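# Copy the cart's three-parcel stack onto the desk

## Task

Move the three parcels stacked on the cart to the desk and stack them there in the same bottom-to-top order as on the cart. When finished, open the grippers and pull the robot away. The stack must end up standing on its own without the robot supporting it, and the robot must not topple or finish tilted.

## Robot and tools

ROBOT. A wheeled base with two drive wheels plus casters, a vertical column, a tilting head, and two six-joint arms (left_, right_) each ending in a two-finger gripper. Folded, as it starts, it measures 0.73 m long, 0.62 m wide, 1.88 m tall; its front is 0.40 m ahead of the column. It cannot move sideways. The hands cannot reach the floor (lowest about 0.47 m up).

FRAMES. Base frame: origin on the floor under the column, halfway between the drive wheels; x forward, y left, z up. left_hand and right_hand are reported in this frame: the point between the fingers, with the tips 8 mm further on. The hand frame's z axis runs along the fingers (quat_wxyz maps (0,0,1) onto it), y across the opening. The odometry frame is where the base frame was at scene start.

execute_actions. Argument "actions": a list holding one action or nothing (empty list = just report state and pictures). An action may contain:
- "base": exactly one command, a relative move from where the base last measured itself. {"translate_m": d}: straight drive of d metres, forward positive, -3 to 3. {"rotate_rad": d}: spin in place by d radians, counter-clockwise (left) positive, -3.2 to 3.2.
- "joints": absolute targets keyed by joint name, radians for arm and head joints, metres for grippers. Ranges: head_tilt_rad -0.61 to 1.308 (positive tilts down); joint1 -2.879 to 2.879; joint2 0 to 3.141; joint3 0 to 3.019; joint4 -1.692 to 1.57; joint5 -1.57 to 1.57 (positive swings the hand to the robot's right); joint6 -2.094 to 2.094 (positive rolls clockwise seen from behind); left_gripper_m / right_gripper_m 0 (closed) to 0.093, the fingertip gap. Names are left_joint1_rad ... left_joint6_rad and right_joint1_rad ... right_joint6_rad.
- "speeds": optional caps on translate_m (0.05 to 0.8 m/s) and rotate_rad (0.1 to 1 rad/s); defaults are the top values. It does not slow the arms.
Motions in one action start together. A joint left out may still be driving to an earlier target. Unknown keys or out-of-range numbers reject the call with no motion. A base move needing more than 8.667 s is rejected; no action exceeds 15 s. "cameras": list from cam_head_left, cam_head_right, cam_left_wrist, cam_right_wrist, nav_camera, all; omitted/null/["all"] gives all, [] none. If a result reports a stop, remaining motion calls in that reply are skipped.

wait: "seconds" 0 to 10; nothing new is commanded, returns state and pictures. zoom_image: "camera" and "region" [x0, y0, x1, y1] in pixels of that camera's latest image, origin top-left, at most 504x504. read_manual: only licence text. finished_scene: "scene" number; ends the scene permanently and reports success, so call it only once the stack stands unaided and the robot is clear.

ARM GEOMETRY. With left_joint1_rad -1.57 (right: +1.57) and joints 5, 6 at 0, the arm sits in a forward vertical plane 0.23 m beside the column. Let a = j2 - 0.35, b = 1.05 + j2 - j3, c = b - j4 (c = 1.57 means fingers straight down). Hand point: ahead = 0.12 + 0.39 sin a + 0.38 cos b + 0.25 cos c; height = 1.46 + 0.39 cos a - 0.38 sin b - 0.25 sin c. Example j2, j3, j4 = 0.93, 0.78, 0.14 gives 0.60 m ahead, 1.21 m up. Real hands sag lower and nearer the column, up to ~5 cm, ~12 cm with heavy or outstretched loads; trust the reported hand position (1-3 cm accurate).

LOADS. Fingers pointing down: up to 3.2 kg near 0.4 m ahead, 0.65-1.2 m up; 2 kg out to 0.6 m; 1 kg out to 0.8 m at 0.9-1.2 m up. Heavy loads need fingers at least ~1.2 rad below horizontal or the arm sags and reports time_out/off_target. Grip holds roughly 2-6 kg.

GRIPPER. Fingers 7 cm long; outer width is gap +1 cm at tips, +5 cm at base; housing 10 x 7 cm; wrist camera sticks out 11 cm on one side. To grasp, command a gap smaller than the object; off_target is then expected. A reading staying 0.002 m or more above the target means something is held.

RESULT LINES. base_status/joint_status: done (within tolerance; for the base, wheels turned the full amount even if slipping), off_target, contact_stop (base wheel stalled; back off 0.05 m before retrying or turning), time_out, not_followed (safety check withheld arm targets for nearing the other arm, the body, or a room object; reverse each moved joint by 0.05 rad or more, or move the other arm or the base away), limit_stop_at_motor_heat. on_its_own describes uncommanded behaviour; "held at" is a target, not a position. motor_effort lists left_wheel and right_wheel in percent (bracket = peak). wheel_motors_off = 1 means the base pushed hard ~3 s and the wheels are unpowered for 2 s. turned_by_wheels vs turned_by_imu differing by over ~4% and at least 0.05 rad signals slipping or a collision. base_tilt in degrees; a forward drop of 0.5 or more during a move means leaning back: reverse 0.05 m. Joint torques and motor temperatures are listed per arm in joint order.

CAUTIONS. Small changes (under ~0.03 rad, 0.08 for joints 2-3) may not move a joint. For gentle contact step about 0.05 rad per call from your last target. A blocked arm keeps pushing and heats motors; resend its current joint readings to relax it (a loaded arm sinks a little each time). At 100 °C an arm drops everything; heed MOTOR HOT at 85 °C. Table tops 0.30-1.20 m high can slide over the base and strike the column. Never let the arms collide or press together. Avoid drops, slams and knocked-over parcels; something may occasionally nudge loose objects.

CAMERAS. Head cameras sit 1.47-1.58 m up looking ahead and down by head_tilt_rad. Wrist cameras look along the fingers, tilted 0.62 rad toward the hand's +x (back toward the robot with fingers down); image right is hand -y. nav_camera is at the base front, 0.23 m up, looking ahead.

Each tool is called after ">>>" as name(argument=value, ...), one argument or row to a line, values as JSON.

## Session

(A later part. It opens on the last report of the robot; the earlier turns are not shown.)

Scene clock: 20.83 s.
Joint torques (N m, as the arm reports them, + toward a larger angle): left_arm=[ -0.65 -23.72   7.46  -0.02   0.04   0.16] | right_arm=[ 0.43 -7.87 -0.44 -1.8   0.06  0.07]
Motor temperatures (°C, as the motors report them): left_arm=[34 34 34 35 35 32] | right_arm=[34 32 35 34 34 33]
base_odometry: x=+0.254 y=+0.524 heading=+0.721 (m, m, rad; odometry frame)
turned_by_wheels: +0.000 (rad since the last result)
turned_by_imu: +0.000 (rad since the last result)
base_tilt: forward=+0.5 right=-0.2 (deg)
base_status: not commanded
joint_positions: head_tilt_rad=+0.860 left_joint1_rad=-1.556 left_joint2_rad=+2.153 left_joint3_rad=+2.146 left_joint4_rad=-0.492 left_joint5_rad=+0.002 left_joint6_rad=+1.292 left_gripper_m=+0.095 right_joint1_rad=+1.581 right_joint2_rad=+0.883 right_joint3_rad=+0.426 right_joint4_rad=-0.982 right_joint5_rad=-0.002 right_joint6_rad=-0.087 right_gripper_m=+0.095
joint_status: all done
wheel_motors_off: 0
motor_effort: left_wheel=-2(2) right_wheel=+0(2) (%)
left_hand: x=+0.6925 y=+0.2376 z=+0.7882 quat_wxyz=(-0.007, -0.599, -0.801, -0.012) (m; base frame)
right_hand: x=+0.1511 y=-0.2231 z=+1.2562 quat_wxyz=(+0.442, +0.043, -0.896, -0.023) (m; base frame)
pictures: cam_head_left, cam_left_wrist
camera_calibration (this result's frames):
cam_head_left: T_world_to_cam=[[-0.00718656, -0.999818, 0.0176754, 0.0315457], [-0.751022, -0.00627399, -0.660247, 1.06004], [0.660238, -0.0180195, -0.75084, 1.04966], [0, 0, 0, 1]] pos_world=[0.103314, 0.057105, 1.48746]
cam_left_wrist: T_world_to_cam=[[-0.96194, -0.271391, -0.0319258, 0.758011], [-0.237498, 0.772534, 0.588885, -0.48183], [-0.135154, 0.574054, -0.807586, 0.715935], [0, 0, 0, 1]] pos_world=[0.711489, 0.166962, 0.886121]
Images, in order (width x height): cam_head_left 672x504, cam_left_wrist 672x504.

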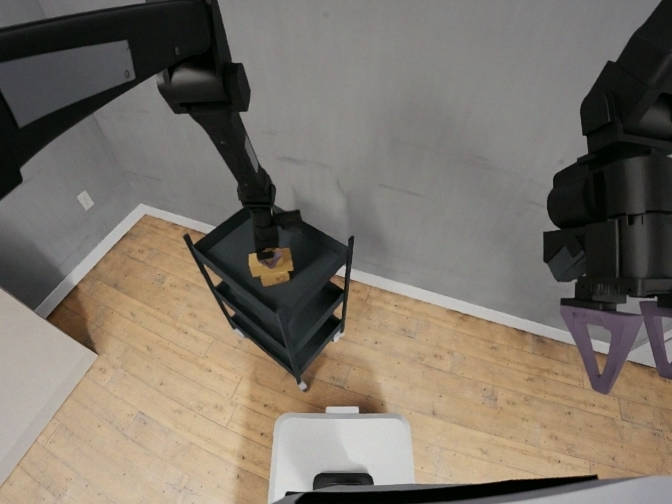

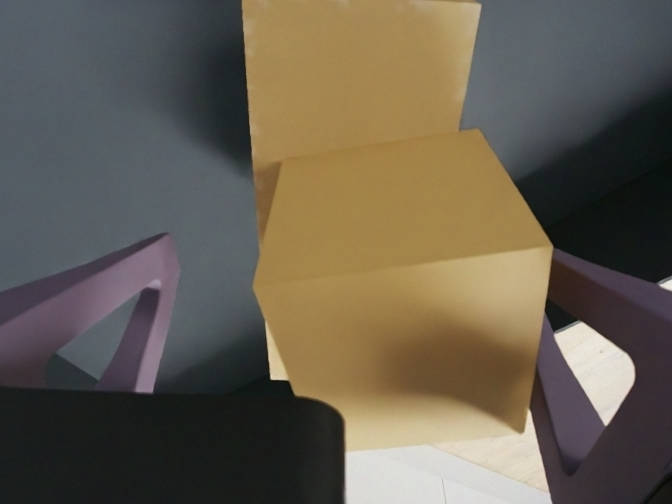

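The middle parcel looks slightly wider than the top one, so one grip can carry both.

>>> execute_actions(
  actions=[
    {"joints":{"left_joint2_rad":2.23,"left_joint3_rad":2.22}},
  ],
  cameras=["cam_left_wrist"],
)

>>> execute_actions(
  actions=[
    {"joints":{"left_gripper_m":0.03}},
  ],
  cameras=["cam_left_wrist","cam_head_left"],
)

>>> zoom_image(
  camera="cam_head_left",
  region=[200,200,340,320],
)

Scene clock: 22.57 s.
Joint torques (N m, as the arm reports them, + toward a larger angle): left_arm=[ -0.59 -23.01   6.62   0.     0.04   0.14] | right_arm=[ 0.42 -8.1  -0.44 -1.79  0.06  0.07]
Motor temperatures (°C, as the motors report them): left_arm=[34 34 34 35 35 32] | right_arm=[34 32 35 34 34 33]
base_odometry: x=+0.254 y=+0.524 heading=+0.721 (m, m, rad; odometry frame)
turned_by_wheels: +0.000 (rad since the last result)
turned_by_imu: +0.001 (rad since the last result)
base_tilt: forward=+0.6 right=-0.3 (deg)
base_status: not commanded
joint_positions: head_tilt_rad=+0.860 left_joint1_rad=-1.556 left_joint2_rad=+2.208 left_joint3_rad=+2.205 left_joint4_rad=-0.492 left_joint5_rad=+0.002 left_joint6_rad=+1.292 left_gripper_m=+0.095 right_joint1_rad=+1.581 right_joint2_rad=+0.883 right_joint3_rad=+0.426 right_joint4_rad=-0.982 right_joint5_rad=-0.002 right_joint6_rad=-0.087 right_gripper_m=+0.095
joint_status: all done
wheel_motors_off: 0
motor_effort: left_wheel=-2(2) right_wheel=-3(3) (%)
left_hand: x=+0.6894 y=+0.2378 z=+0.7688 quat_wxyz=(-0.008, -0.599, -0.801, -0.013) (m; base frame)
right_hand: x=+0.1511 y=-0.2231 z=+1.2562 quat_wxyz=(+0.442, +0.043, -0.896, -0.023) (m; base frame)
pictures: cam_left_wrist
camera_calibration (this result's frames):
cam_left_wrist: T_world_to_cam=[[-0.961824, -0.271341, -0.0356026, 0.757163], [-0.239704, 0.772529, 0.587997, -0.469103], [-0.132044, 0.574084, -0.808079, 0.697906], [0, 0, 0, 1]] pos_world=[0.707966, 0.167189, 0.866752]
Images, in order (width x height): cam_left_wrist 672x504.

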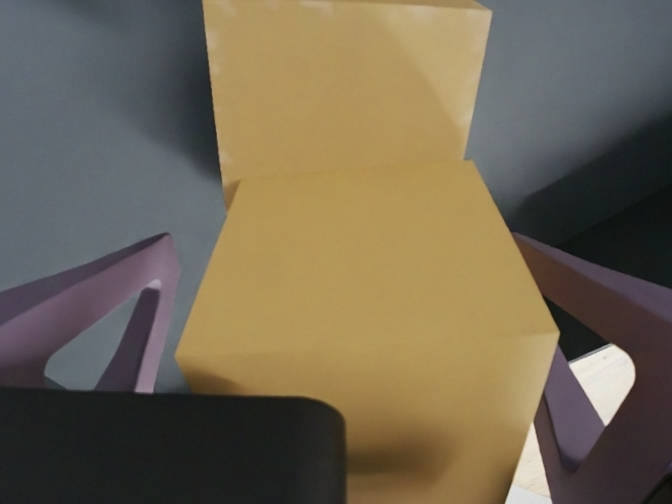

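Scene clock: 23.20 s.
Joint torques (N m, as the arm reports them, + toward a larger angle): left_arm=[ -0.59 -23.09   6.61   0.05   0.07   0.15] | right_arm=[ 0.41 -7.97 -0.4  -1.81  0.07  0.06]
Motor temperatures (°C, as the motors report them): left_arm=[34 34 34 35 35 32] | right_arm=[34 32 35 34 34 33]
base_odometry: x=+0.254 y=+0.524 heading=+0.721 (m, m, rad; odometry frame)
turned_by_wheels: +0.000 (rad since the last result)
turned_by_imu: +0.000 (rad since the last result)
base_tilt: forward=+0.6 right=-0.2 (deg)
base_status: not commanded
joint_positions: head_tilt_rad=+0.860 left_joint1_rad=-1.556 left_joint2_rad=+2.208 left_joint3_rad=+2.205 left_joint4_rad=-0.492 left_joint5_rad=+0.001 left_joint6_rad=+1.292 left_gripper_m=+0.051 right_joint1_rad=+1.581 right_joint2_rad=+0.883 right_joint3_rad=+0.426 right_joint4_rad=-0.982 right_joint5_rad=-0.002 right_joint6_rad=-0.087 right_gripper_m=+0.095
joint_status: left_gripper_m off_target (ended at +0.051, target +0.030)
wheel_motors_off: 0
motor_effort: left_wheel=-1(1) right_wheel=-1(1) (%)
left_hand: x=+0.6894 y=+0.2379 z=+0.7688 quat_wxyz=(-0.008, -0.599, -0.801, -0.013) (m; base frame)
right_hand: x=+0.1511 y=-0.2231 z=+1.2562 quat_wxyz=(+0.442, +0.043, -0.896, -0.023) (m; base frame)
pictures: cam_head_left, cam_left_wrist
camera_calibration (this result's frames):
cam_left_wrist: T_world_to_cam=[[-0.961922, -0.270968, -0.0358028, 0.75733], [-0.239421, 0.77216, 0.588597, -0.469774], [-0.131845, 0.574756, -0.807634, 0.697193], [0, 0, 0, 1]] pos_world=[0.707941, 0.167238, 0.866698]
Images, in order (width x height): cam_head_left 672x504, cam_left_wrist 672x504.

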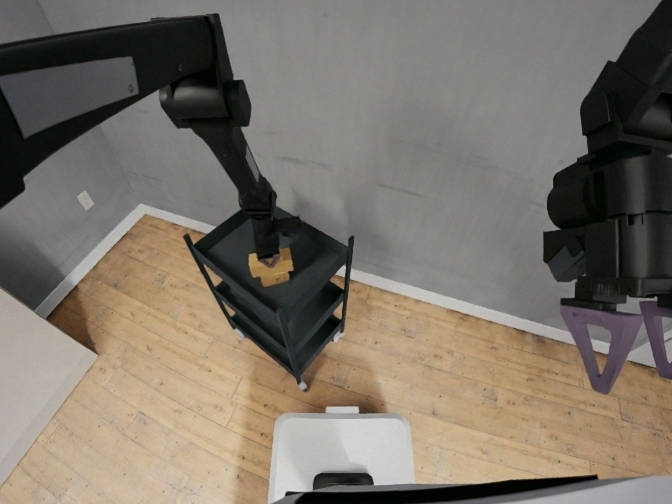

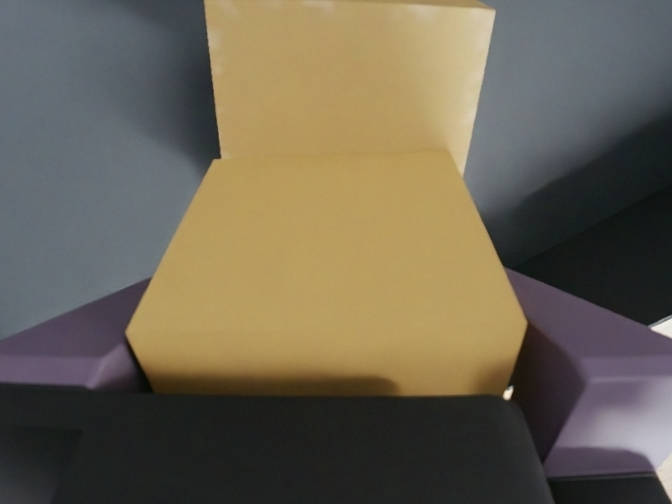

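Region (200, 200, 340, 320) of cam_head_left's 672x504 image, scaled by 3.600, with more detail than that image has; it fills the top 432 rows of this view, and the rest is white.

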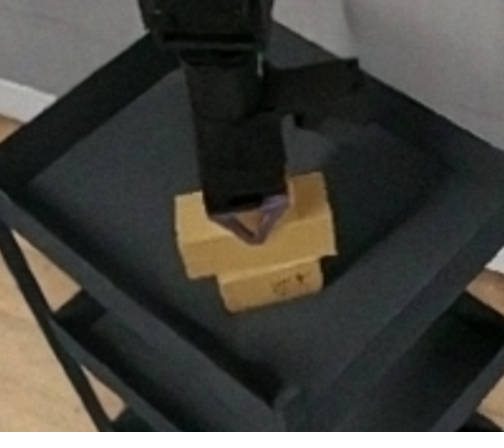

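>>> execute_actions(
  actions=[
    {"joints":{"left_joint2_rad":2.1,"left_joint3_rad":2.15,"right_joint2_rad":1.2,"right_joint3_rad":0.9,"right_joint4_rad":-0.3,"right_joint6_rad":-1.2,"right_joint1_rad":1.56}},
  ],
  cameras=["cam_left_wrist"],
)

Scene clock: 25.03 s.
Joint torques (N m, as the arm reports them, + toward a larger angle): left_arm=[ -0.66 -27.95   6.61   0.13   0.06   0.14] | right_arm=[  0.14 -15.29   1.71   0.27   0.    -0.01]
Motor temperatures (°C, as the motors report them): left_arm=[34 35 35 35 35 32] | right_arm=[34 32 35 34 34 33]
base_odometry: x=+0.254 y=+0.524 heading=+0.721 (m, m, rad; odometry frame)
turned_by_wheels: +0.000 (rad since the last result)
turned_by_imu: +0.001 (rad since the last result)
base_tilt: forward=+0.6 right=-0.2 (deg)
base_status: not commanded
joint_positions: head_tilt_rad=+0.860 left_joint1_rad=-1.556 left_joint2_rad=+2.124 left_joint3_rad=+2.137 left_joint4_rad=-0.495 left_joint5_rad=+0.001 left_joint6_rad=+1.292 left_gripper_m=+0.051 right_joint1_rad=+1.564 right_joint2_rad=+1.203 right_joint3_rad=+0.903 right_joint4_rad=-0.305 right_joint5_rad=-0.002 right_joint6_rad=-1.193 right_gripper_m=+0.095
joint_status: all done
wheel_motors_off: 0
motor_effort: left_wheel=-4(3) right_wheel=-2(3) (%)
left_hand: x=+0.7053 y=+0.2376 z=+0.8029 quat_wxyz=(-0.013, -0.599, -0.801, -0.017) (m; base frame)
right_hand: x=+0.4792 y=-0.2285 z=+1.0905 quat_wxyz=(+0.035, +0.560, -0.828, -0.021) (m; base frame)
pictures: cam_left_wrist
camera_calibration (this result's frames):
cam_left_wrist: T_world_to_cam=[[-0.961457, -0.27081, -0.0475662, 0.782904], [-0.246464, 0.772145, 0.585703, -0.47852], [-0.121886, 0.574851, -0.809129, 0.721242], [0, 0, 0, 1]] pos_world=[0.7227, 0.166899, 0.901088]
Images, in order (width x height): cam_left_wrist 672x504.

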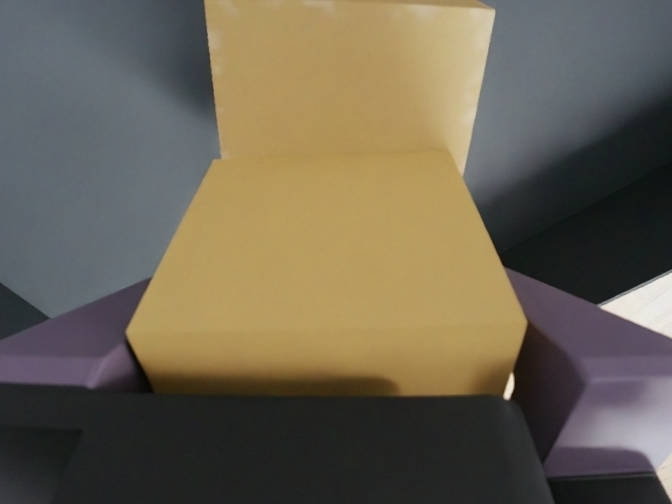

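Both parcels are held.

>>> execute_actions(
  actions=[
    {"joints":{"left_joint2_rad":1.3,"left_joint3_rad":1.2,"left_joint4_rad":-0.42}},
  ],
  cameras=[],
)

>>> execute_actions(
  actions=[
    {"base":{"rotate_rad":0.67},"joints":{"right_joint2_rad":1.6,"right_joint3_rad":1.55,"right_joint4_rad":-0.47}},
  ],
  cameras=[],
)

>>> execute_actions(
  actions=[
    {"joints":{"right_joint2_rad":2.1,"right_joint3_rad":2.09,"right_joint4_rad":-0.5}},
  ],
)

Scene clock: 27.10 s.
Joint torques (N m, as the arm reports them, + toward a larger angle): left_arm=[ -1.05 -21.04   5.72   0.38   0.06   0.15] | right_arm=[  0.15 -15.22   1.73   0.27   0.    -0.02]
Motor temperatures (°C, as the motors report them): left_arm=[34 35 35 35 35 32] | right_arm=[34 32 35 34 34 33]
base_odometry: x=+0.254 y=+0.524 heading=+0.721 (m, m, rad; odometry frame)
turned_by_wheels: +0.000 (rad since the last result)
turned_by_imu: +0.001 (rad since the last result)
base_tilt: forward=+0.5 right=-0.2 (deg)
base_status: not commanded
joint_positions: head_tilt_rad=+0.860 left_joint1_rad=-1.556 left_joint2_rad=+1.301 left_joint3_rad=+1.182 left_joint4_rad=-0.424 left_joint5_rad=+0.001 left_joint6_rad=+1.292 left_gripper_m=+0.051 right_joint1_rad=+1.564 right_joint2_rad=+1.203 right_joint3_rad=+0.903 right_joint4_rad=-0.305 right_joint5_rad=-0.002 right_joint6_rad=-1.193 right_gripper_m=+0.095
joint_status: all done
wheel_motors_off: 0
motor_effort: left_wheel=-1(4) right_wheel=-1(2) (%)
left_hand: x=+0.5835 y=+0.2330 z=+1.0816 quat_wxyz=(+0.011, -0.599, -0.801, +0.001) (m; base frame)
right_hand: x=+0.4792 y=-0.2285 z=+1.0905 quat_wxyz=(+0.035, +0.560, -0.828, -0.021) (m; base frame)
pictures: none
No camera images: the call's "cameras" was empty. Leave "cameras" out to get every camera's image.

Scene clock: 29.03 s.
Joint torques (N m, as the arm reports them, + toward a larger angle): left_arm=[ -1.18 -21.07   5.67   0.37   0.09   0.15] | right_arm=[ -0.15 -20.57   3.75   0.08   0.    -0.01]
Motor temperatures (°C, as the motors report them): left_arm=[34 35 35 35 35 32] | right_arm=[34 32 35 34 34 33]
base_odometry: x=+0.254 y=+0.524 heading=+1.391 (m, m, rad; odometry frame)
turned_by_wheels: +0.670 (rad since the last result)
turned_by_imu: +0.653 (rad since the last result)
base_tilt: forward=+0.6 right=-0.2 (deg)
base_status: done
joint_positions: head_tilt_rad=+0.860 left_joint1_rad=-1.552 left_joint2_rad=+1.301 left_joint3_rad=+1.183 left_joint4_rad=-0.424 left_joint5_rad=+0.001 left_joint6_rad=+1.292 left_gripper_m=+0.051 right_joint1_rad=+1.566 right_joint2_rad=+1.596 right_joint3_rad=+1.552 right_joint4_rad=-0.467 right_joint5_rad=-0.002 right_joint6_rad=-1.193 right_gripper_m=+0.095
joint_status: all done
wheel_motors_off: 0
motor_effort: left_wheel=+2(47) right_wheel=+2(50) (%)
left_hand: x=+0.5840 y=+0.2354 z=+1.0817 quat_wxyz=(+0.012, -0.598, -0.801, -0.001) (m; base frame)
right_hand: x=+0.6685 y=-0.2284 z=+0.9928 quat_wxyz=(-0.005, +0.561, -0.828, +0.005) (m; base frame)
pictures: none
No camera images: the call's "cameras" was empty. Leave "cameras" out to get every camera's image.

Scene clock: 30.57 s.
Joint torques (N m, as the arm reports them, + toward a larger angle): left_arm=[ -1.19 -21.1    5.65   0.36   0.08   0.14] | right_arm=[ -0.18 -22.32   5.47   0.07   0.     0.  ]
Motor temperatures (°C, as the motors report them): left_arm=[34 35 35 35 35 32] | right_arm=[34 32 35 34 34 33]
base_odometry: x=+0.254 y=+0.524 heading=+1.391 (m, m, rad; odometry frame)
turned_by_wheels: +0.000 (rad since the last result)
turned_by_imu: +0.000 (rad since the last result)
base_tilt: forward=+0.6 right=-0.3 (deg)
base_status: not commanded
joint_positions: head_tilt_rad=+0.860 left_joint1_rad=-1.552 left_joint2_rad=+1.301 left_joint3_rad=+1.183 left_joint4_rad=-0.424 left_joint5_rad=+0.001 left_joint6_rad=+1.292 left_gripper_m=+0.051 right_joint1_rad=+1.566 right_joint2_rad=+2.113 right_joint3_rad=+2.070 right_joint4_rad=-0.498 right_joint5_rad=-0.002 right_joint6_rad=-1.193 right_gripper_m=+0.095
joint_status: all done
wheel_motors_off: 0
motor_effort: left_wheel=-2(1) right_wheel=+1(5) (%)
left_hand: x=+0.5840 y=+0.2354 z=+1.0817 quat_wxyz=(+0.012, -0.598, -0.801, -0.001) (m; base frame)
right_hand: x=+0.6737 y=-0.2292 z=+0.7968 quat_wxyz=(+0.008, +0.561, -0.828, -0.004) (m; base frame)
pictures: cam_head_left, cam_head_right, cam_left_wrist, cam_right_wrist, nav_camera
camera_calibration (this result's frames):
cam_head_left: T_world_to_cam=[[-0.00718656, -0.999818, 0.0176754, 0.0315457], [-0.751022, -0.00627399, -0.660247, 1.06004], [0.660238, -0.0180195, -0.75084, 1.04966], [0, 0, 0, 1]] pos_world=[0.103314, 0.057105, 1.48746]
cam_head_right: T_world_to_cam=[[0.00370035, -0.999592, 0.0283054, -0.075489], [-0.75655, -0.0213083, -0.653588, 1.05054], [0.653925, -0.018996, -0.756321, 1.06281], [0, 0, 0, 1]] pos_world=[0.100068, -0.0328838, 1.49259]
cam_left_wrist: T_world_to_cam=[[-0.961853, -0.273429, 0.00870835, 0.618833], [-0.213265, 0.769389, 0.602129, -0.706476], [-0.171339, 0.577302, -0.798351, 0.949932], [0, 0, 0, 1]] pos_world=[0.607321, 0.164364, 1.17838]
cam_right_wrist: T_world_to_cam=[[0.926915, -0.374733, -0.0200815, -0.694643], [-0.294255, -0.758976, 0.580836, -0.430443], [-0.2329, -0.532476, -0.813773, 0.807819], [0, 0, 0, 1]] pos_world=[0.705356, -0.156857, 0.893449]
Images, in order (width x height): cam_head_left 672x504, cam_head_right 672x504, cam_left_wrist 672x504, cam_right_wrist 672x504, nav_camera 672x504.

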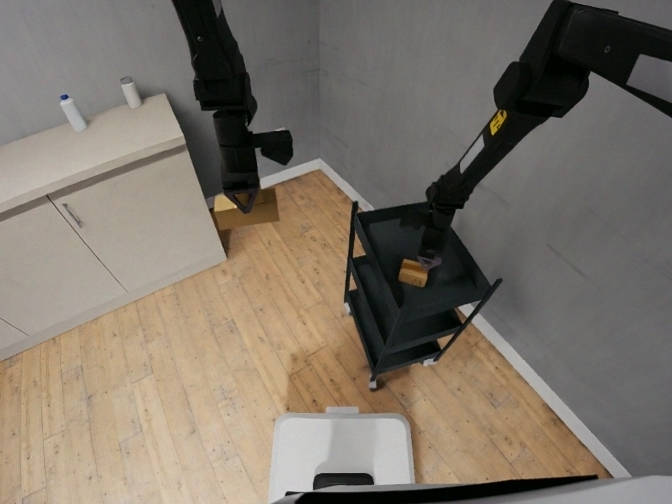

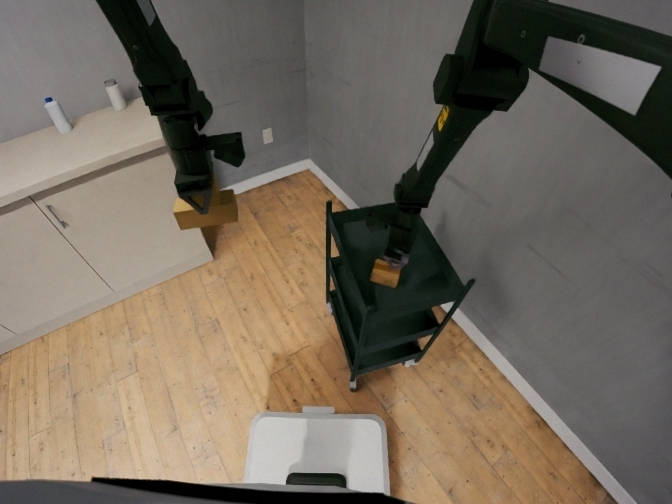

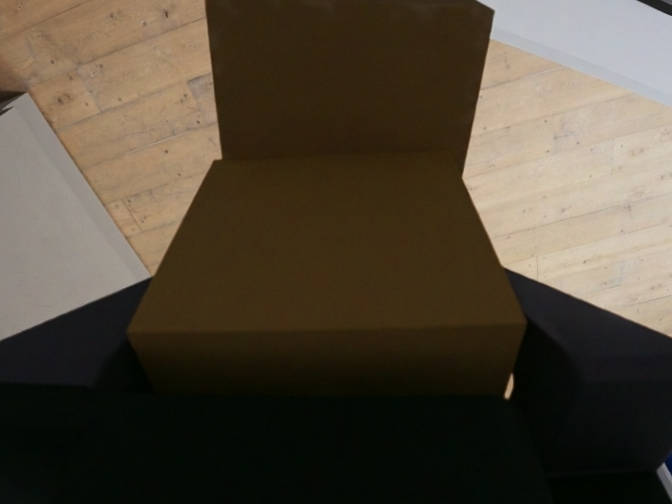

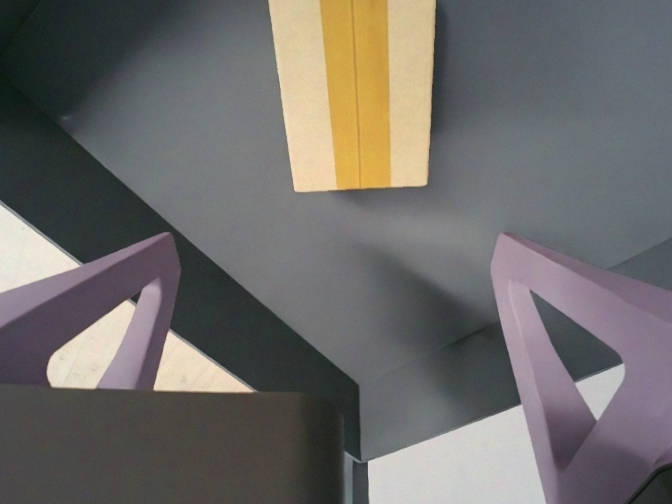

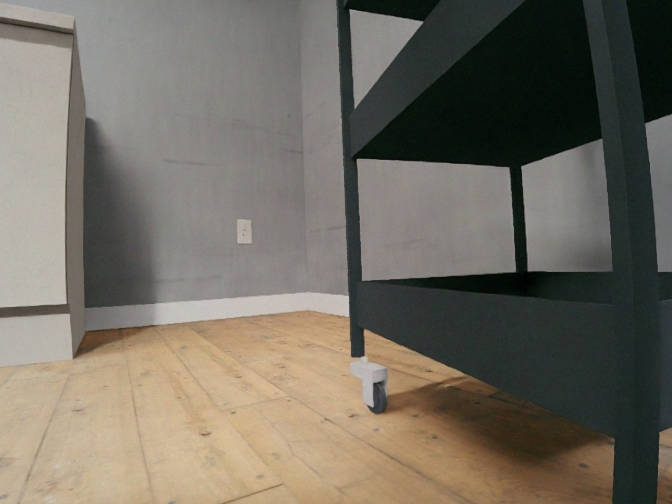

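>>> execute_actions(
  actions=[
    {"base":{"rotate_rad":0.045},"joints":{"right_joint2_rad":2.25,"right_joint3_rad":2.26,"right_joint4_rad":-0.52,"right_joint6_rad":-1.16}},
  ],
  cameras=["cam_right_wrist"],
)

Scene clock: 31.80 s.
Joint torques (N m, as the arm reports them, + toward a larger angle): left_arm=[ -0.97 -20.98   5.62   0.38   0.08   0.15] | right_arm=[ -0.21 -20.86   5.67   0.1    0.     0.12]
Motor temperatures (°C, as the motors report them): left_arm=[34 35 35 35 35 32] | right_arm=[34 33 35 34 34 33]
base_odometry: x=+0.254 y=+0.524 heading=+1.435 (m, m, rad; odometry frame)
turned_by_wheels: +0.045 (rad since the last result)
turned_by_imu: +0.044 (rad since the last result)
base_tilt: forward=+0.6 right=-0.2 (deg)
base_status: done
joint_positions: head_tilt_rad=+0.860 left_joint1_rad=-1.553 left_joint2_rad=+1.301 left_joint3_rad=+1.183 left_joint4_rad=-0.424 left_joint5_rad=+0.001 left_joint6_rad=+1.292 left_gripper_m=+0.051 right_joint1_rad=+1.566 right_joint2_rad=+2.242 right_joint3_rad=+2.243 right_joint4_rad=-0.517 right_joint5_rad=-0.002 right_joint6_rad=-1.164 right_gripper_m=+0.095
joint_status: all done
wheel_motors_off: 0
motor_effort: left_wheel=+1(29) right_wheel=+0(31) (%)
left_hand: x=+0.5840 y=+0.2345 z=+1.0817 quat_wxyz=(+0.012, -0.598, -0.801, +0.000) (m; base frame)
right_hand: x=+0.6816 y=-0.2294 z=+0.7568 quat_wxyz=(-0.002, +0.549, -0.836, +0.003) (m; base frame)
pictures: cam_right_wrist
camera_calibration (this result's frames):
cam_right_wrist: T_world_to_cam=[[0.916223, -0.400662, 0.00254879, -0.718594], [-0.329606, -0.750087, 0.573349, -0.373234], [-0.227807, -0.526155, -0.819307, 0.779171], [0, 0, 0, 1]] pos_world=[0.712873, -0.157906, 0.854206]
Images, in order (width x height): cam_right_wrist 672x504.

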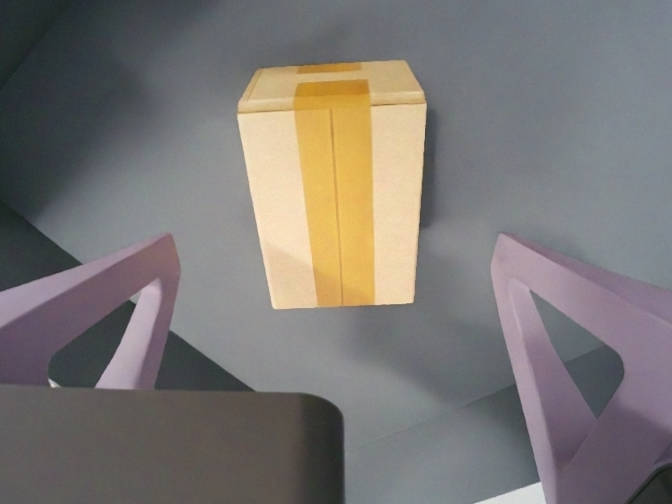

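>>> execute_actions(
  actions=[
    {"joints":{"right_joint2_rad":2.42,"right_joint3_rad":2.52,"right_joint4_rad":-0.61}},
  ],
  cameras=["cam_right_wrist"],
)

>>> execute_actions(
  actions=[
    {"joints":{"right_gripper_m":0.03}},
  ],
  cameras=["cam_right_wrist"],
)

Scene clock: 33.30 s.
Joint torques (N m, as the arm reports them, + toward a larger angle): left_arm=[ -1.13 -21.29   5.64   0.36   0.08   0.14] | right_arm=[ -0.22 -21.34   6.67  -0.11  -0.01   0.11]
Motor temperatures (°C, as the motors report them): left_arm=[34 35 35 35 35 32] | right_arm=[34 33 35 34 34 33]
base_odometry: x=+0.254 y=+0.524 heading=+1.435 (m, m, rad; odometry frame)
turned_by_wheels: +0.000 (rad since the last result)
turned_by_imu: +0.000 (rad since the last result)
base_tilt: forward=+0.6 right=-0.2 (deg)
base_status: not commanded
joint_positions: head_tilt_rad=+0.860 left_joint1_rad=-1.553 left_joint2_rad=+1.301 left_joint3_rad=+1.183 left_joint4_rad=-0.424 left_joint5_rad=+0.001 left_joint6_rad=+1.292 left_gripper_m=+0.051 right_joint1_rad=+1.566 right_joint2_rad=+2.427 right_joint3_rad=+2.495 right_joint4_rad=-0.604 right_joint5_rad=-0.002 right_joint6_rad=-1.164 right_gripper_m=+0.095
joint_status: all done
wheel_motors_off: 0
motor_effort: left_wheel=-2(3) right_wheel=+0(3) (%)
left_hand: x=+0.5840 y=+0.2345 z=+1.0817 quat_wxyz=(+0.012, -0.598, -0.801, +0.000) (m; base frame)
right_hand: x=+0.6697 y=-0.2300 z=+0.7055 quat_wxyz=(+0.006, +0.549, -0.836, -0.002) (m; base frame)
pictures: cam_right_wrist
camera_calibration (this result's frames):
cam_right_wrist: T_world_to_cam=[[0.915992, -0.400915, -0.0150093, -0.695333], [-0.318589, -0.749616, 0.580153, -0.360227], [-0.243843, -0.526634, -0.814369, 0.741205], [0, 0, 0, 1]] pos_world=[0.702894, -0.158458, 0.802165]
Images, in order (width x height): cam_right_wrist 672x504.

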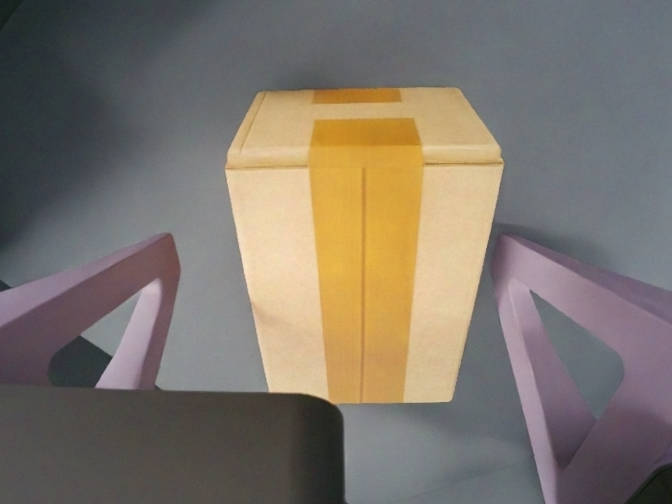

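Scene clock: 33.93 s.
Joint torques (N m, as the arm reports them, + toward a larger angle): left_arm=[ -1.18 -21.09   5.61   0.35   0.08   0.16] | right_arm=[ -0.14 -21.38   6.59  -0.09  -0.01   0.11]
Motor temperatures (°C, as the motors report them): left_arm=[34 35 35 35 35 32] | right_arm=[34 33 35 34 34 33]
base_odometry: x=+0.254 y=+0.524 heading=+1.435 (m, m, rad; odometry frame)
turned_by_wheels: +0.000 (rad since the last result)
turned_by_imu: +0.000 (rad since the last result)
base_tilt: forward=+0.5 right=-0.2 (deg)
base_status: not commanded
joint_positions: head_tilt_rad=+0.860 left_joint1_rad=-1.553 left_joint2_rad=+1.301 left_joint3_rad=+1.183 left_joint4_rad=-0.424 left_joint5_rad=+0.001 left_joint6_rad=+1.292 left_gripper_m=+0.051 right_joint1_rad=+1.566 right_joint2_rad=+2.427 right_joint3_rad=+2.496 right_joint4_rad=-0.604 right_joint5_rad=-0.002 right_joint6_rad=-1.164 right_gripper_m=+0.059
joint_status: right_gripper_m off_target (ended at +0.059, target +0.030)
wheel_motors_off: 0
motor_effort: left_wheel=-1(1) right_wheel=+0(2) (%)
left_hand: x=+0.5840 y=+0.2345 z=+1.0817 quat_wxyz=(+0.012, -0.598, -0.801, +0.000) (m; base frame)
right_hand: x=+0.6699 y=-0.2300 z=+0.7056 quat_wxyz=(+0.006, +0.549, -0.836, -0.002) (m; base frame)
pictures: cam_right_wrist
camera_calibration (this result's frames):
cam_right_wrist: T_world_to_cam=[[0.915998, -0.400914, -0.0146595, -0.69578], [-0.318809, -0.749616, 0.580032, -0.359973], [-0.243532, -0.526635, -0.814462, 0.741179], [0, 0, 0, 1]] pos_world=[0.703072, -0.158458, 0.802258]
Images, in order (width x height): cam_right_wrist 672x504.

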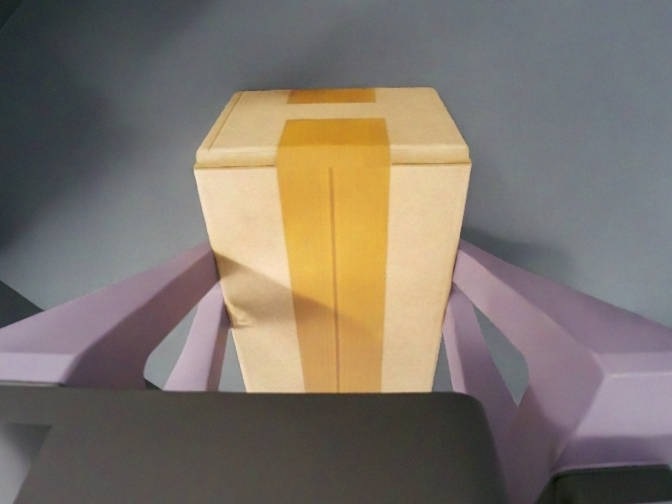

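>>> execute_actions(
  actions=[
    {"joints":{"right_joint2_rad":1.3,"right_joint3_rad":1.2,"right_joint4_rad":-0.42}},
  ],
  cameras=[],
)

>>> execute_actions(
  actions=[
    {"base":{"translate_m":-0.7}},
  ],
  cameras=[],
)

>>> execute_actions(
  actions=[
    {"base":{"rotate_rad":-2.45}},
  ],
)

Scene clock: 36.13 s.
Joint torques (N m, as the arm reports them, + toward a larger angle): left_arm=[ -1.13 -21.21   5.67   0.38   0.08   0.16] | right_arm=[ -0.02 -18.42   4.89   0.3   -0.01   0.11]
Motor temperatures (°C, as the motors report them): left_arm=[34 35 35 35 35 32] | right_arm=[34 33 35 34 34 33]
base_odometry: x=+0.254 y=+0.524 heading=+1.435 (m, m, rad; odometry frame)
turned_by_wheels: +0.000 (rad since the last result)
turned_by_imu: +0.001 (rad since the last result)
base_tilt: forward=+0.5 right=-0.2 (deg)
base_status: not commanded
joint_positions: head_tilt_rad=+0.860 left_joint1_rad=-1.553 left_joint2_rad=+1.301 left_joint3_rad=+1.183 left_joint4_rad=-0.424 left_joint5_rad=+0.001 left_joint6_rad=+1.292 left_gripper_m=+0.051 right_joint1_rad=+1.566 right_joint2_rad=+1.308 right_joint3_rad=+1.180 right_joint4_rad=-0.422 right_joint5_rad=-0.002 right_joint6_rad=-1.164 right_gripper_m=+0.059
joint_status: all done
wheel_motors_off: 0
motor_effort: left_wheel=-4(6) right_wheel=+4(4) (%)
left_hand: x=+0.5840 y=+0.2345 z=+1.0817 quat_wxyz=(+0.012, -0.598, -0.801, +0.000) (m; base frame)
right_hand: x=+0.5800 y=-0.2281 z=+1.0779 quat_wxyz=(+0.012, +0.549, -0.836, -0.006) (m; base frame)
pictures: none
No camera images: the call's "cameras" was empty. Leave "cameras" out to get every camera's image.

Scene clock: 39.10 s.
Joint torques (N m, as the arm reports them, + toward a larger angle): left_arm=[ -1.06 -21.36   5.3    0.4    0.07   0.15] | right_arm=[ -0.06 -18.43   4.42   0.25  -0.01   0.11]
Motor temperatures (°C, as the motors report them): left_arm=[34 35 35 35 35 32] | right_arm=[34 33 35 34 34 33]
base_odometry: x=+0.160 y=-0.170 heading=+1.436 (m, m, rad; odometry frame)
turned_by_wheels: +0.000 (rad since the last result)
turned_by_imu: +0.001 (rad since the last result)
base_tilt: forward=+0.6 right=-0.2 (deg)
base_status: done
joint_positions: head_tilt_rad=+0.860 left_joint1_rad=-1.553 left_joint2_rad=+1.301 left_joint3_rad=+1.187 left_joint4_rad=-0.424 left_joint5_rad=+0.001 left_joint6_rad=+1.292 left_gripper_m=+0.051 right_joint1_rad=+1.566 right_joint2_rad=+1.308 right_joint3_rad=+1.187 right_joint4_rad=-0.422 right_joint5_rad=-0.002 right_joint6_rad=-1.164 right_gripper_m=+0.059
joint_status: not commanded
wheel_motors_off: 0
motor_effort: left_wheel=+1(52) right_wheel=+0(57) (%)
left_hand: x=+0.5862 y=+0.2345 z=+1.0822 quat_wxyz=(+0.010, -0.598, -0.801, -0.001) (m; base frame)
right_hand: x=+0.5841 y=-0.2281 z=+1.0789 quat_wxyz=(+0.009, +0.549, -0.836, -0.004) (m; base frame)
pictures: none
No camera images: the call's "cameras" was empty. Leave "cameras" out to get every camera's image.

Scene clock: 42.87 s.
Joint torques (N m, as the arm reports them, + toward a larger angle): left_arm=[ -1.08 -21.31   5.33   0.38   0.08   0.14] | right_arm=[  0.43 -18.61   4.38   0.26   0.     0.11]
Motor temperatures (°C, as the motors report them): left_arm=[34 35 35 35 35 32] | right_arm=[34 33 35 34 34 33]
base_odometry: x=+0.160 y=-0.170 heading=-1.014 (m, m, rad; odometry frame)
turned_by_wheels: -2.450 (rad since the last result)
turned_by_imu: -2.415 (rad since the last result)
base_tilt: forward=+0.5 right=-0.2 (deg)
base_status: done
joint_positions: head_tilt_rad=+0.860 left_joint1_rad=-1.556 left_joint2_rad=+1.301 left_joint3_rad=+1.187 left_joint4_rad=-0.424 left_joint5_rad=+0.001 left_joint6_rad=+1.292 left_gripper_m=+0.051 right_joint1_rad=+1.556 right_joint2_rad=+1.308 right_joint3_rad=+1.187 right_joint4_rad=-0.422 right_joint5_rad=-0.002 right_joint6_rad=-1.164 right_gripper_m=+0.059
joint_status: not commanded
wheel_motors_off: 0
motor_effort: left_wheel=+1(47) right_wheel=+1(42) (%)
left_hand: x=+0.5863 y=+0.2332 z=+1.0822 quat_wxyz=(+0.010, -0.599, -0.801, +0.000) (m; base frame)
right_hand: x=+0.5841 y=-0.2336 z=+1.0789 quat_wxyz=(+0.011, +0.547, -0.837, -0.001) (m; base frame)
pictures: cam_head_left, cam_head_right, cam_left_wrist, cam_right_wrist, nav_camera
camera_calibration (this result's frames):
cam_head_right: T_world_to_cam=[[0.00370035, -0.999592, 0.0283054, -0.075489], [-0.75655, -0.0213083, -0.653588, 1.05054], [0.653925, -0.018996, -0.756321, 1.06281], [0, 0, 0, 1]] pos_world=[0.100068, -0.0328838, 1.49259]
cam_left_wrist: T_world_to_cam=[[-0.962416, -0.271515, 0.00592987, 0.623327], [-0.214042, 0.771772, 0.598793, -0.701113], [-0.167158, 0.575019, -0.800882, 0.952831], [0, 0, 0, 1]] pos_world=[0.609105, 0.162447, 1.17923]
cam_right_wrist: T_world_to_cam=[[0.913915, -0.405476, -0.0186748, -0.608673], [-0.317738, -0.743273, 0.588717, -0.615141], [-0.252591, -0.532104, -0.808123, 1.0196], [0, 0, 0, 1]] pos_world=[0.618365, -0.161485, 1.17474]
Images, in order (width x height): cam_head_left 672x504, cam_head_right 672x504, cam_left_wrist 672x504, cam_right_wrist 672x504, nav_camera 672x504.

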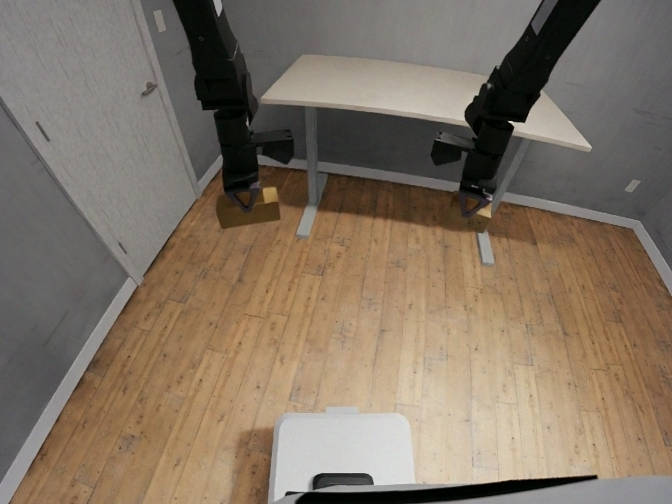

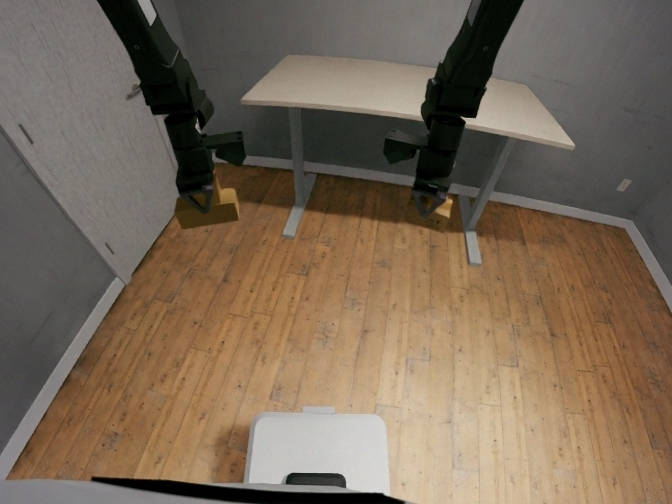

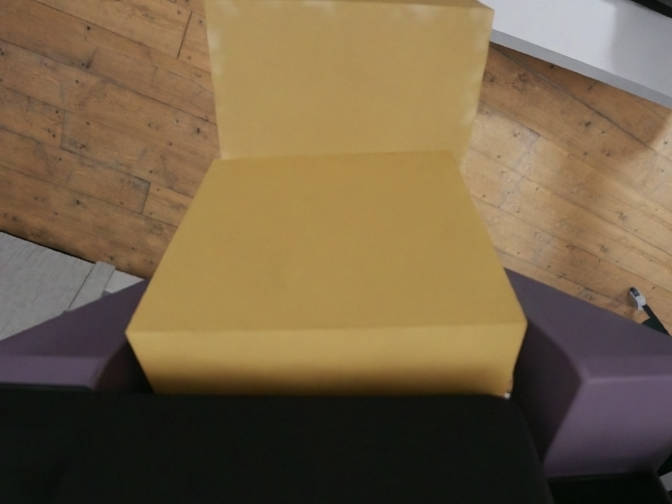

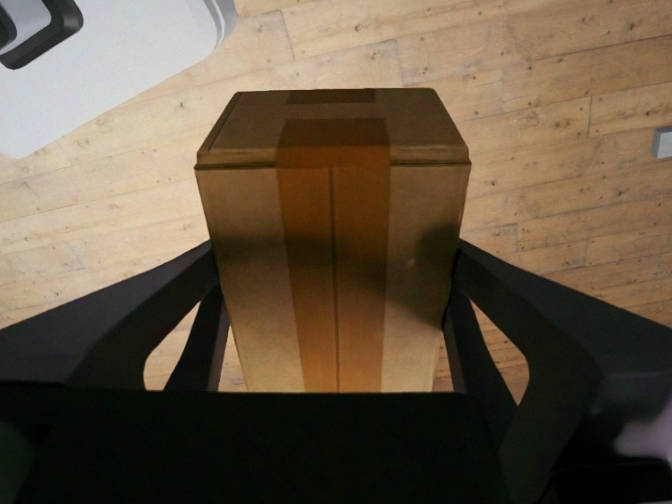

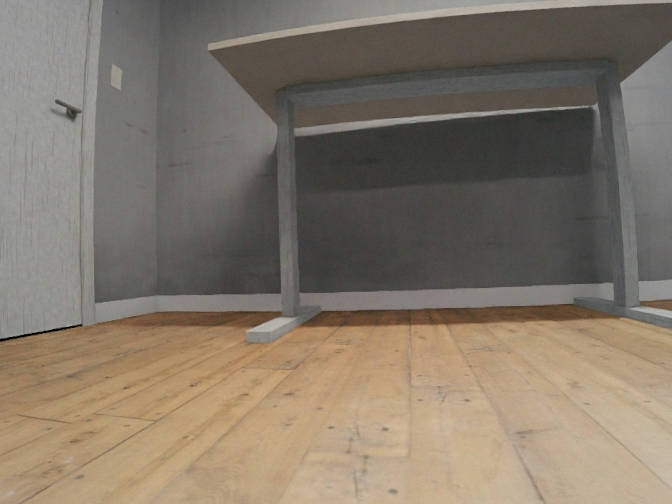

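>>> execute_actions(
  actions=[
    {"base":{"translate_m":0.9},"joints":{"left_joint2_rad":1.1,"left_joint3_rad":1.15,"left_joint4_rad":-0.55,"right_joint3_rad":1.3,"right_joint4_rad":-0.5}},
  ],
  cameras=["cam_head_left","cam_head_right","cam_right_wrist"],
)

>>> execute_actions(
  actions=[
    {"joints":{"right_joint2_rad":1.46,"right_joint3_rad":1.4,"right_joint4_rad":-0.44}},
  ],
  cameras=["cam_head_right","cam_right_wrist"],
)

Scene clock: 46.77 s.
Joint torques (N m, as the arm reports them, + toward a larger angle): left_arm=[ -1.1  -19.52   6.93   0.28   0.09   0.15] | right_arm=[  0.53 -19.55   5.16   0.17  -0.01   0.12]
Motor temperatures (°C, as the motors report them): left_arm=[34 35 35 35 35 32] | right_arm=[34 34 35 34 34 33]
base_odometry: x=+0.635 y=-0.934 heading=-1.014 (m, m, rad; odometry frame)
turned_by_wheels: +0.000 (rad since the last result)
turned_by_imu: +0.001 (rad since the last result)
base_tilt: forward=+0.6 right=-0.2 (deg)
base_status: done
joint_positions: head_tilt_rad=+0.860 left_joint1_rad=-1.556 left_joint2_rad=+1.095 left_joint3_rad=+1.135 left_joint4_rad=-0.551 left_joint5_rad=+0.001 left_joint6_rad=+1.292 left_gripper_m=+0.051 right_joint1_rad=+1.556 right_joint2_rad=+1.308 right_joint3_rad=+1.287 right_joint4_rad=-0.499 right_joint5_rad=-0.002 right_joint6_rad=-1.164 right_gripper_m=+0.059
joint_status: all done
wheel_motors_off: 0
motor_effort: left_wheel=-1(51) right_wheel=+0(57) (%)
left_hand: x=+0.5928 y=+0.2321 z=+1.1693 quat_wxyz=(-0.001, -0.599, -0.801, -0.009) (m; base frame)
right_hand: x=+0.6243 y=-0.2337 z=+1.0958 quat_wxyz=(+0.002, +0.547, -0.837, +0.006) (m; base frame)
pictures: cam_head_left, cam_head_right, cam_right_wrist
camera_calibration (this result's frames):
cam_head_left: T_world_to_cam=[[-0.00718657, -0.999818, 0.0176754, 0.0315457], [-0.751022, -0.00627399, -0.660248, 1.06004], [0.660238, -0.0180195, -0.75084, 1.04966], [0, 0, 0, 1]] pos_world=[0.103314, 0.057105, 1.48746]
cam_head_right: T_world_to_cam=[[0.00370034, -0.999592, 0.0283054, -0.075489], [-0.75655, -0.0213083, -0.653589, 1.05054], [0.653925, -0.018996, -0.756321, 1.06281], [0, 0, 0, 1]] pos_world=[0.100068, -0.0328838, 1.49259]
cam_right_wrist: T_world_to_cam=[[0.914221, -0.405208, 0.00266322, -0.668661], [-0.331131, -0.743269, 0.581295, -0.595859], [-0.233566, -0.532313, -0.813689, 1.03753], [0, 0, 0, 1]] pos_world=[0.656328, -0.16154, 1.19238]
Images, in order (width x height): cam_head_left 672x504, cam_head_right 672x504, cam_right_wrist 672x504.

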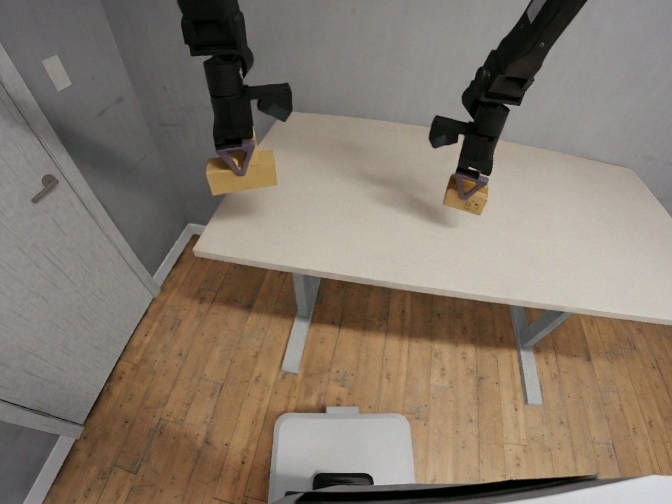

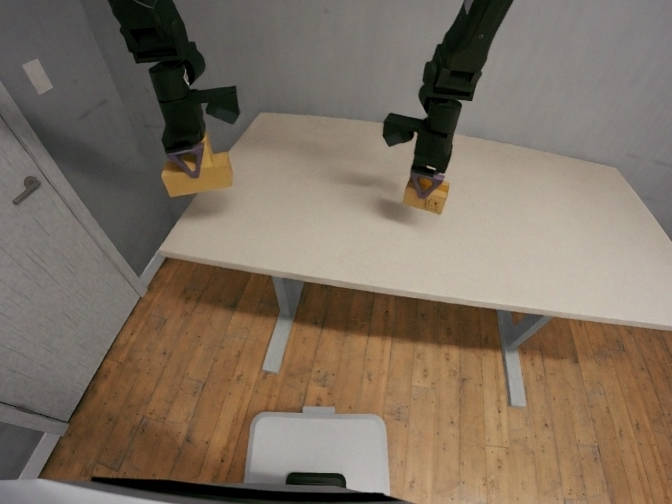

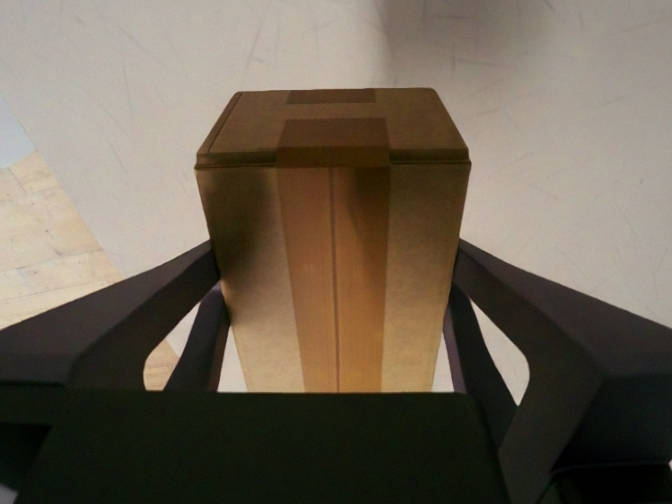

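Scene clock: 47.87 s.
Joint torques (N m, as the arm reports them, + toward a larger angle): left_arm=[ -1.01 -19.87   6.93   0.33   0.09   0.14] | right_arm=[  0.48 -20.58   4.47   0.17  -0.01   0.11]
Motor temperatures (°C, as the motors report them): left_arm=[34 35 35 35 35 32] | right_arm=[34 34 35 34 34 33]
base_odometry: x=+0.635 y=-0.934 heading=-1.014 (m, m, rad; odometry frame)
turned_by_wheels: +0.000 (rad since the last result)
turned_by_imu: +0.000 (rad since the last result)
base_tilt: forward=+0.5 right=-0.2 (deg)
base_status: not commanded
joint_positions: head_tilt_rad=+0.860 left_joint1_rad=-1.556 left_joint2_rad=+1.095 left_joint3_rad=+1.135 left_joint4_rad=-0.551 left_joint5_rad=+0.001 left_joint6_rad=+1.292 left_gripper_m=+0.051 right_joint1_rad=+1.556 right_joint2_rad=+1.470 right_joint3_rad=+1.389 right_joint4_rad=-0.439 right_joint5_rad=-0.002 right_joint6_rad=-1.164 right_gripper_m=+0.059
joint_status: all done
wheel_motors_off: 0
motor_effort: left_wheel=+1(1) right_wheel=+0(2) (%)
left_hand: x=+0.5928 y=+0.2321 z=+1.1693 quat_wxyz=(-0.001, -0.599, -0.801, -0.009) (m; base frame)
right_hand: x=+0.6354 y=-0.2346 z=+1.0315 quat_wxyz=(+0.001, +0.547, -0.837, +0.006) (m; base frame)
pictures: cam_head_right, cam_right_wrist
camera_calibration (this result's frames):
cam_head_right: T_world_to_cam=[[0.00370034, -0.999592, 0.0283054, -0.075489], [-0.75655, -0.0213083, -0.653589, 1.05054], [0.653925, -0.018996, -0.75632, 1.06281], [0, 0, 0, 1]] pos_world=[0.100068, -0.0328838, 1.49259]
cam_right_wrist: T_world_to_cam=[[0.914221, -0.405204, 0.00301307, -0.679366], [-0.331349, -0.743269, 0.58117, -0.555237], [-0.233253, -0.532317, -0.813776, 0.987266], [0, 0, 0, 1]] pos_world=[0.667397, -0.162434, 1.12815]
Images, in order (width x height): cam_head_right 672x504, cam_right_wrist 672x504.

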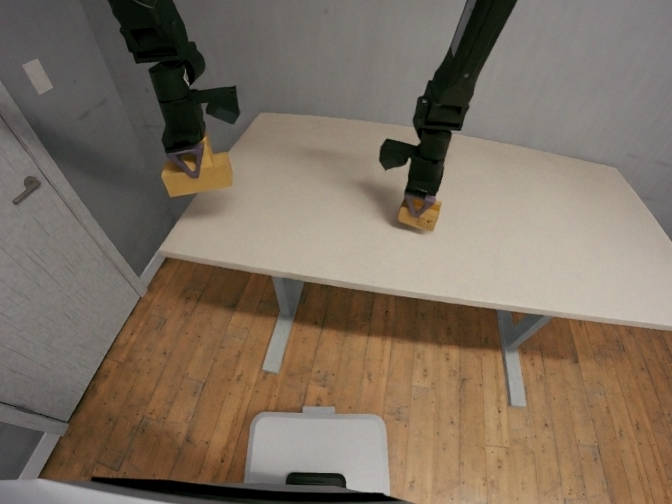

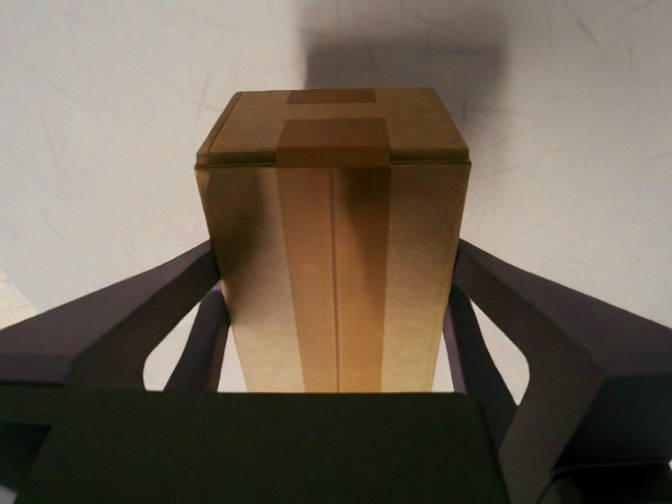

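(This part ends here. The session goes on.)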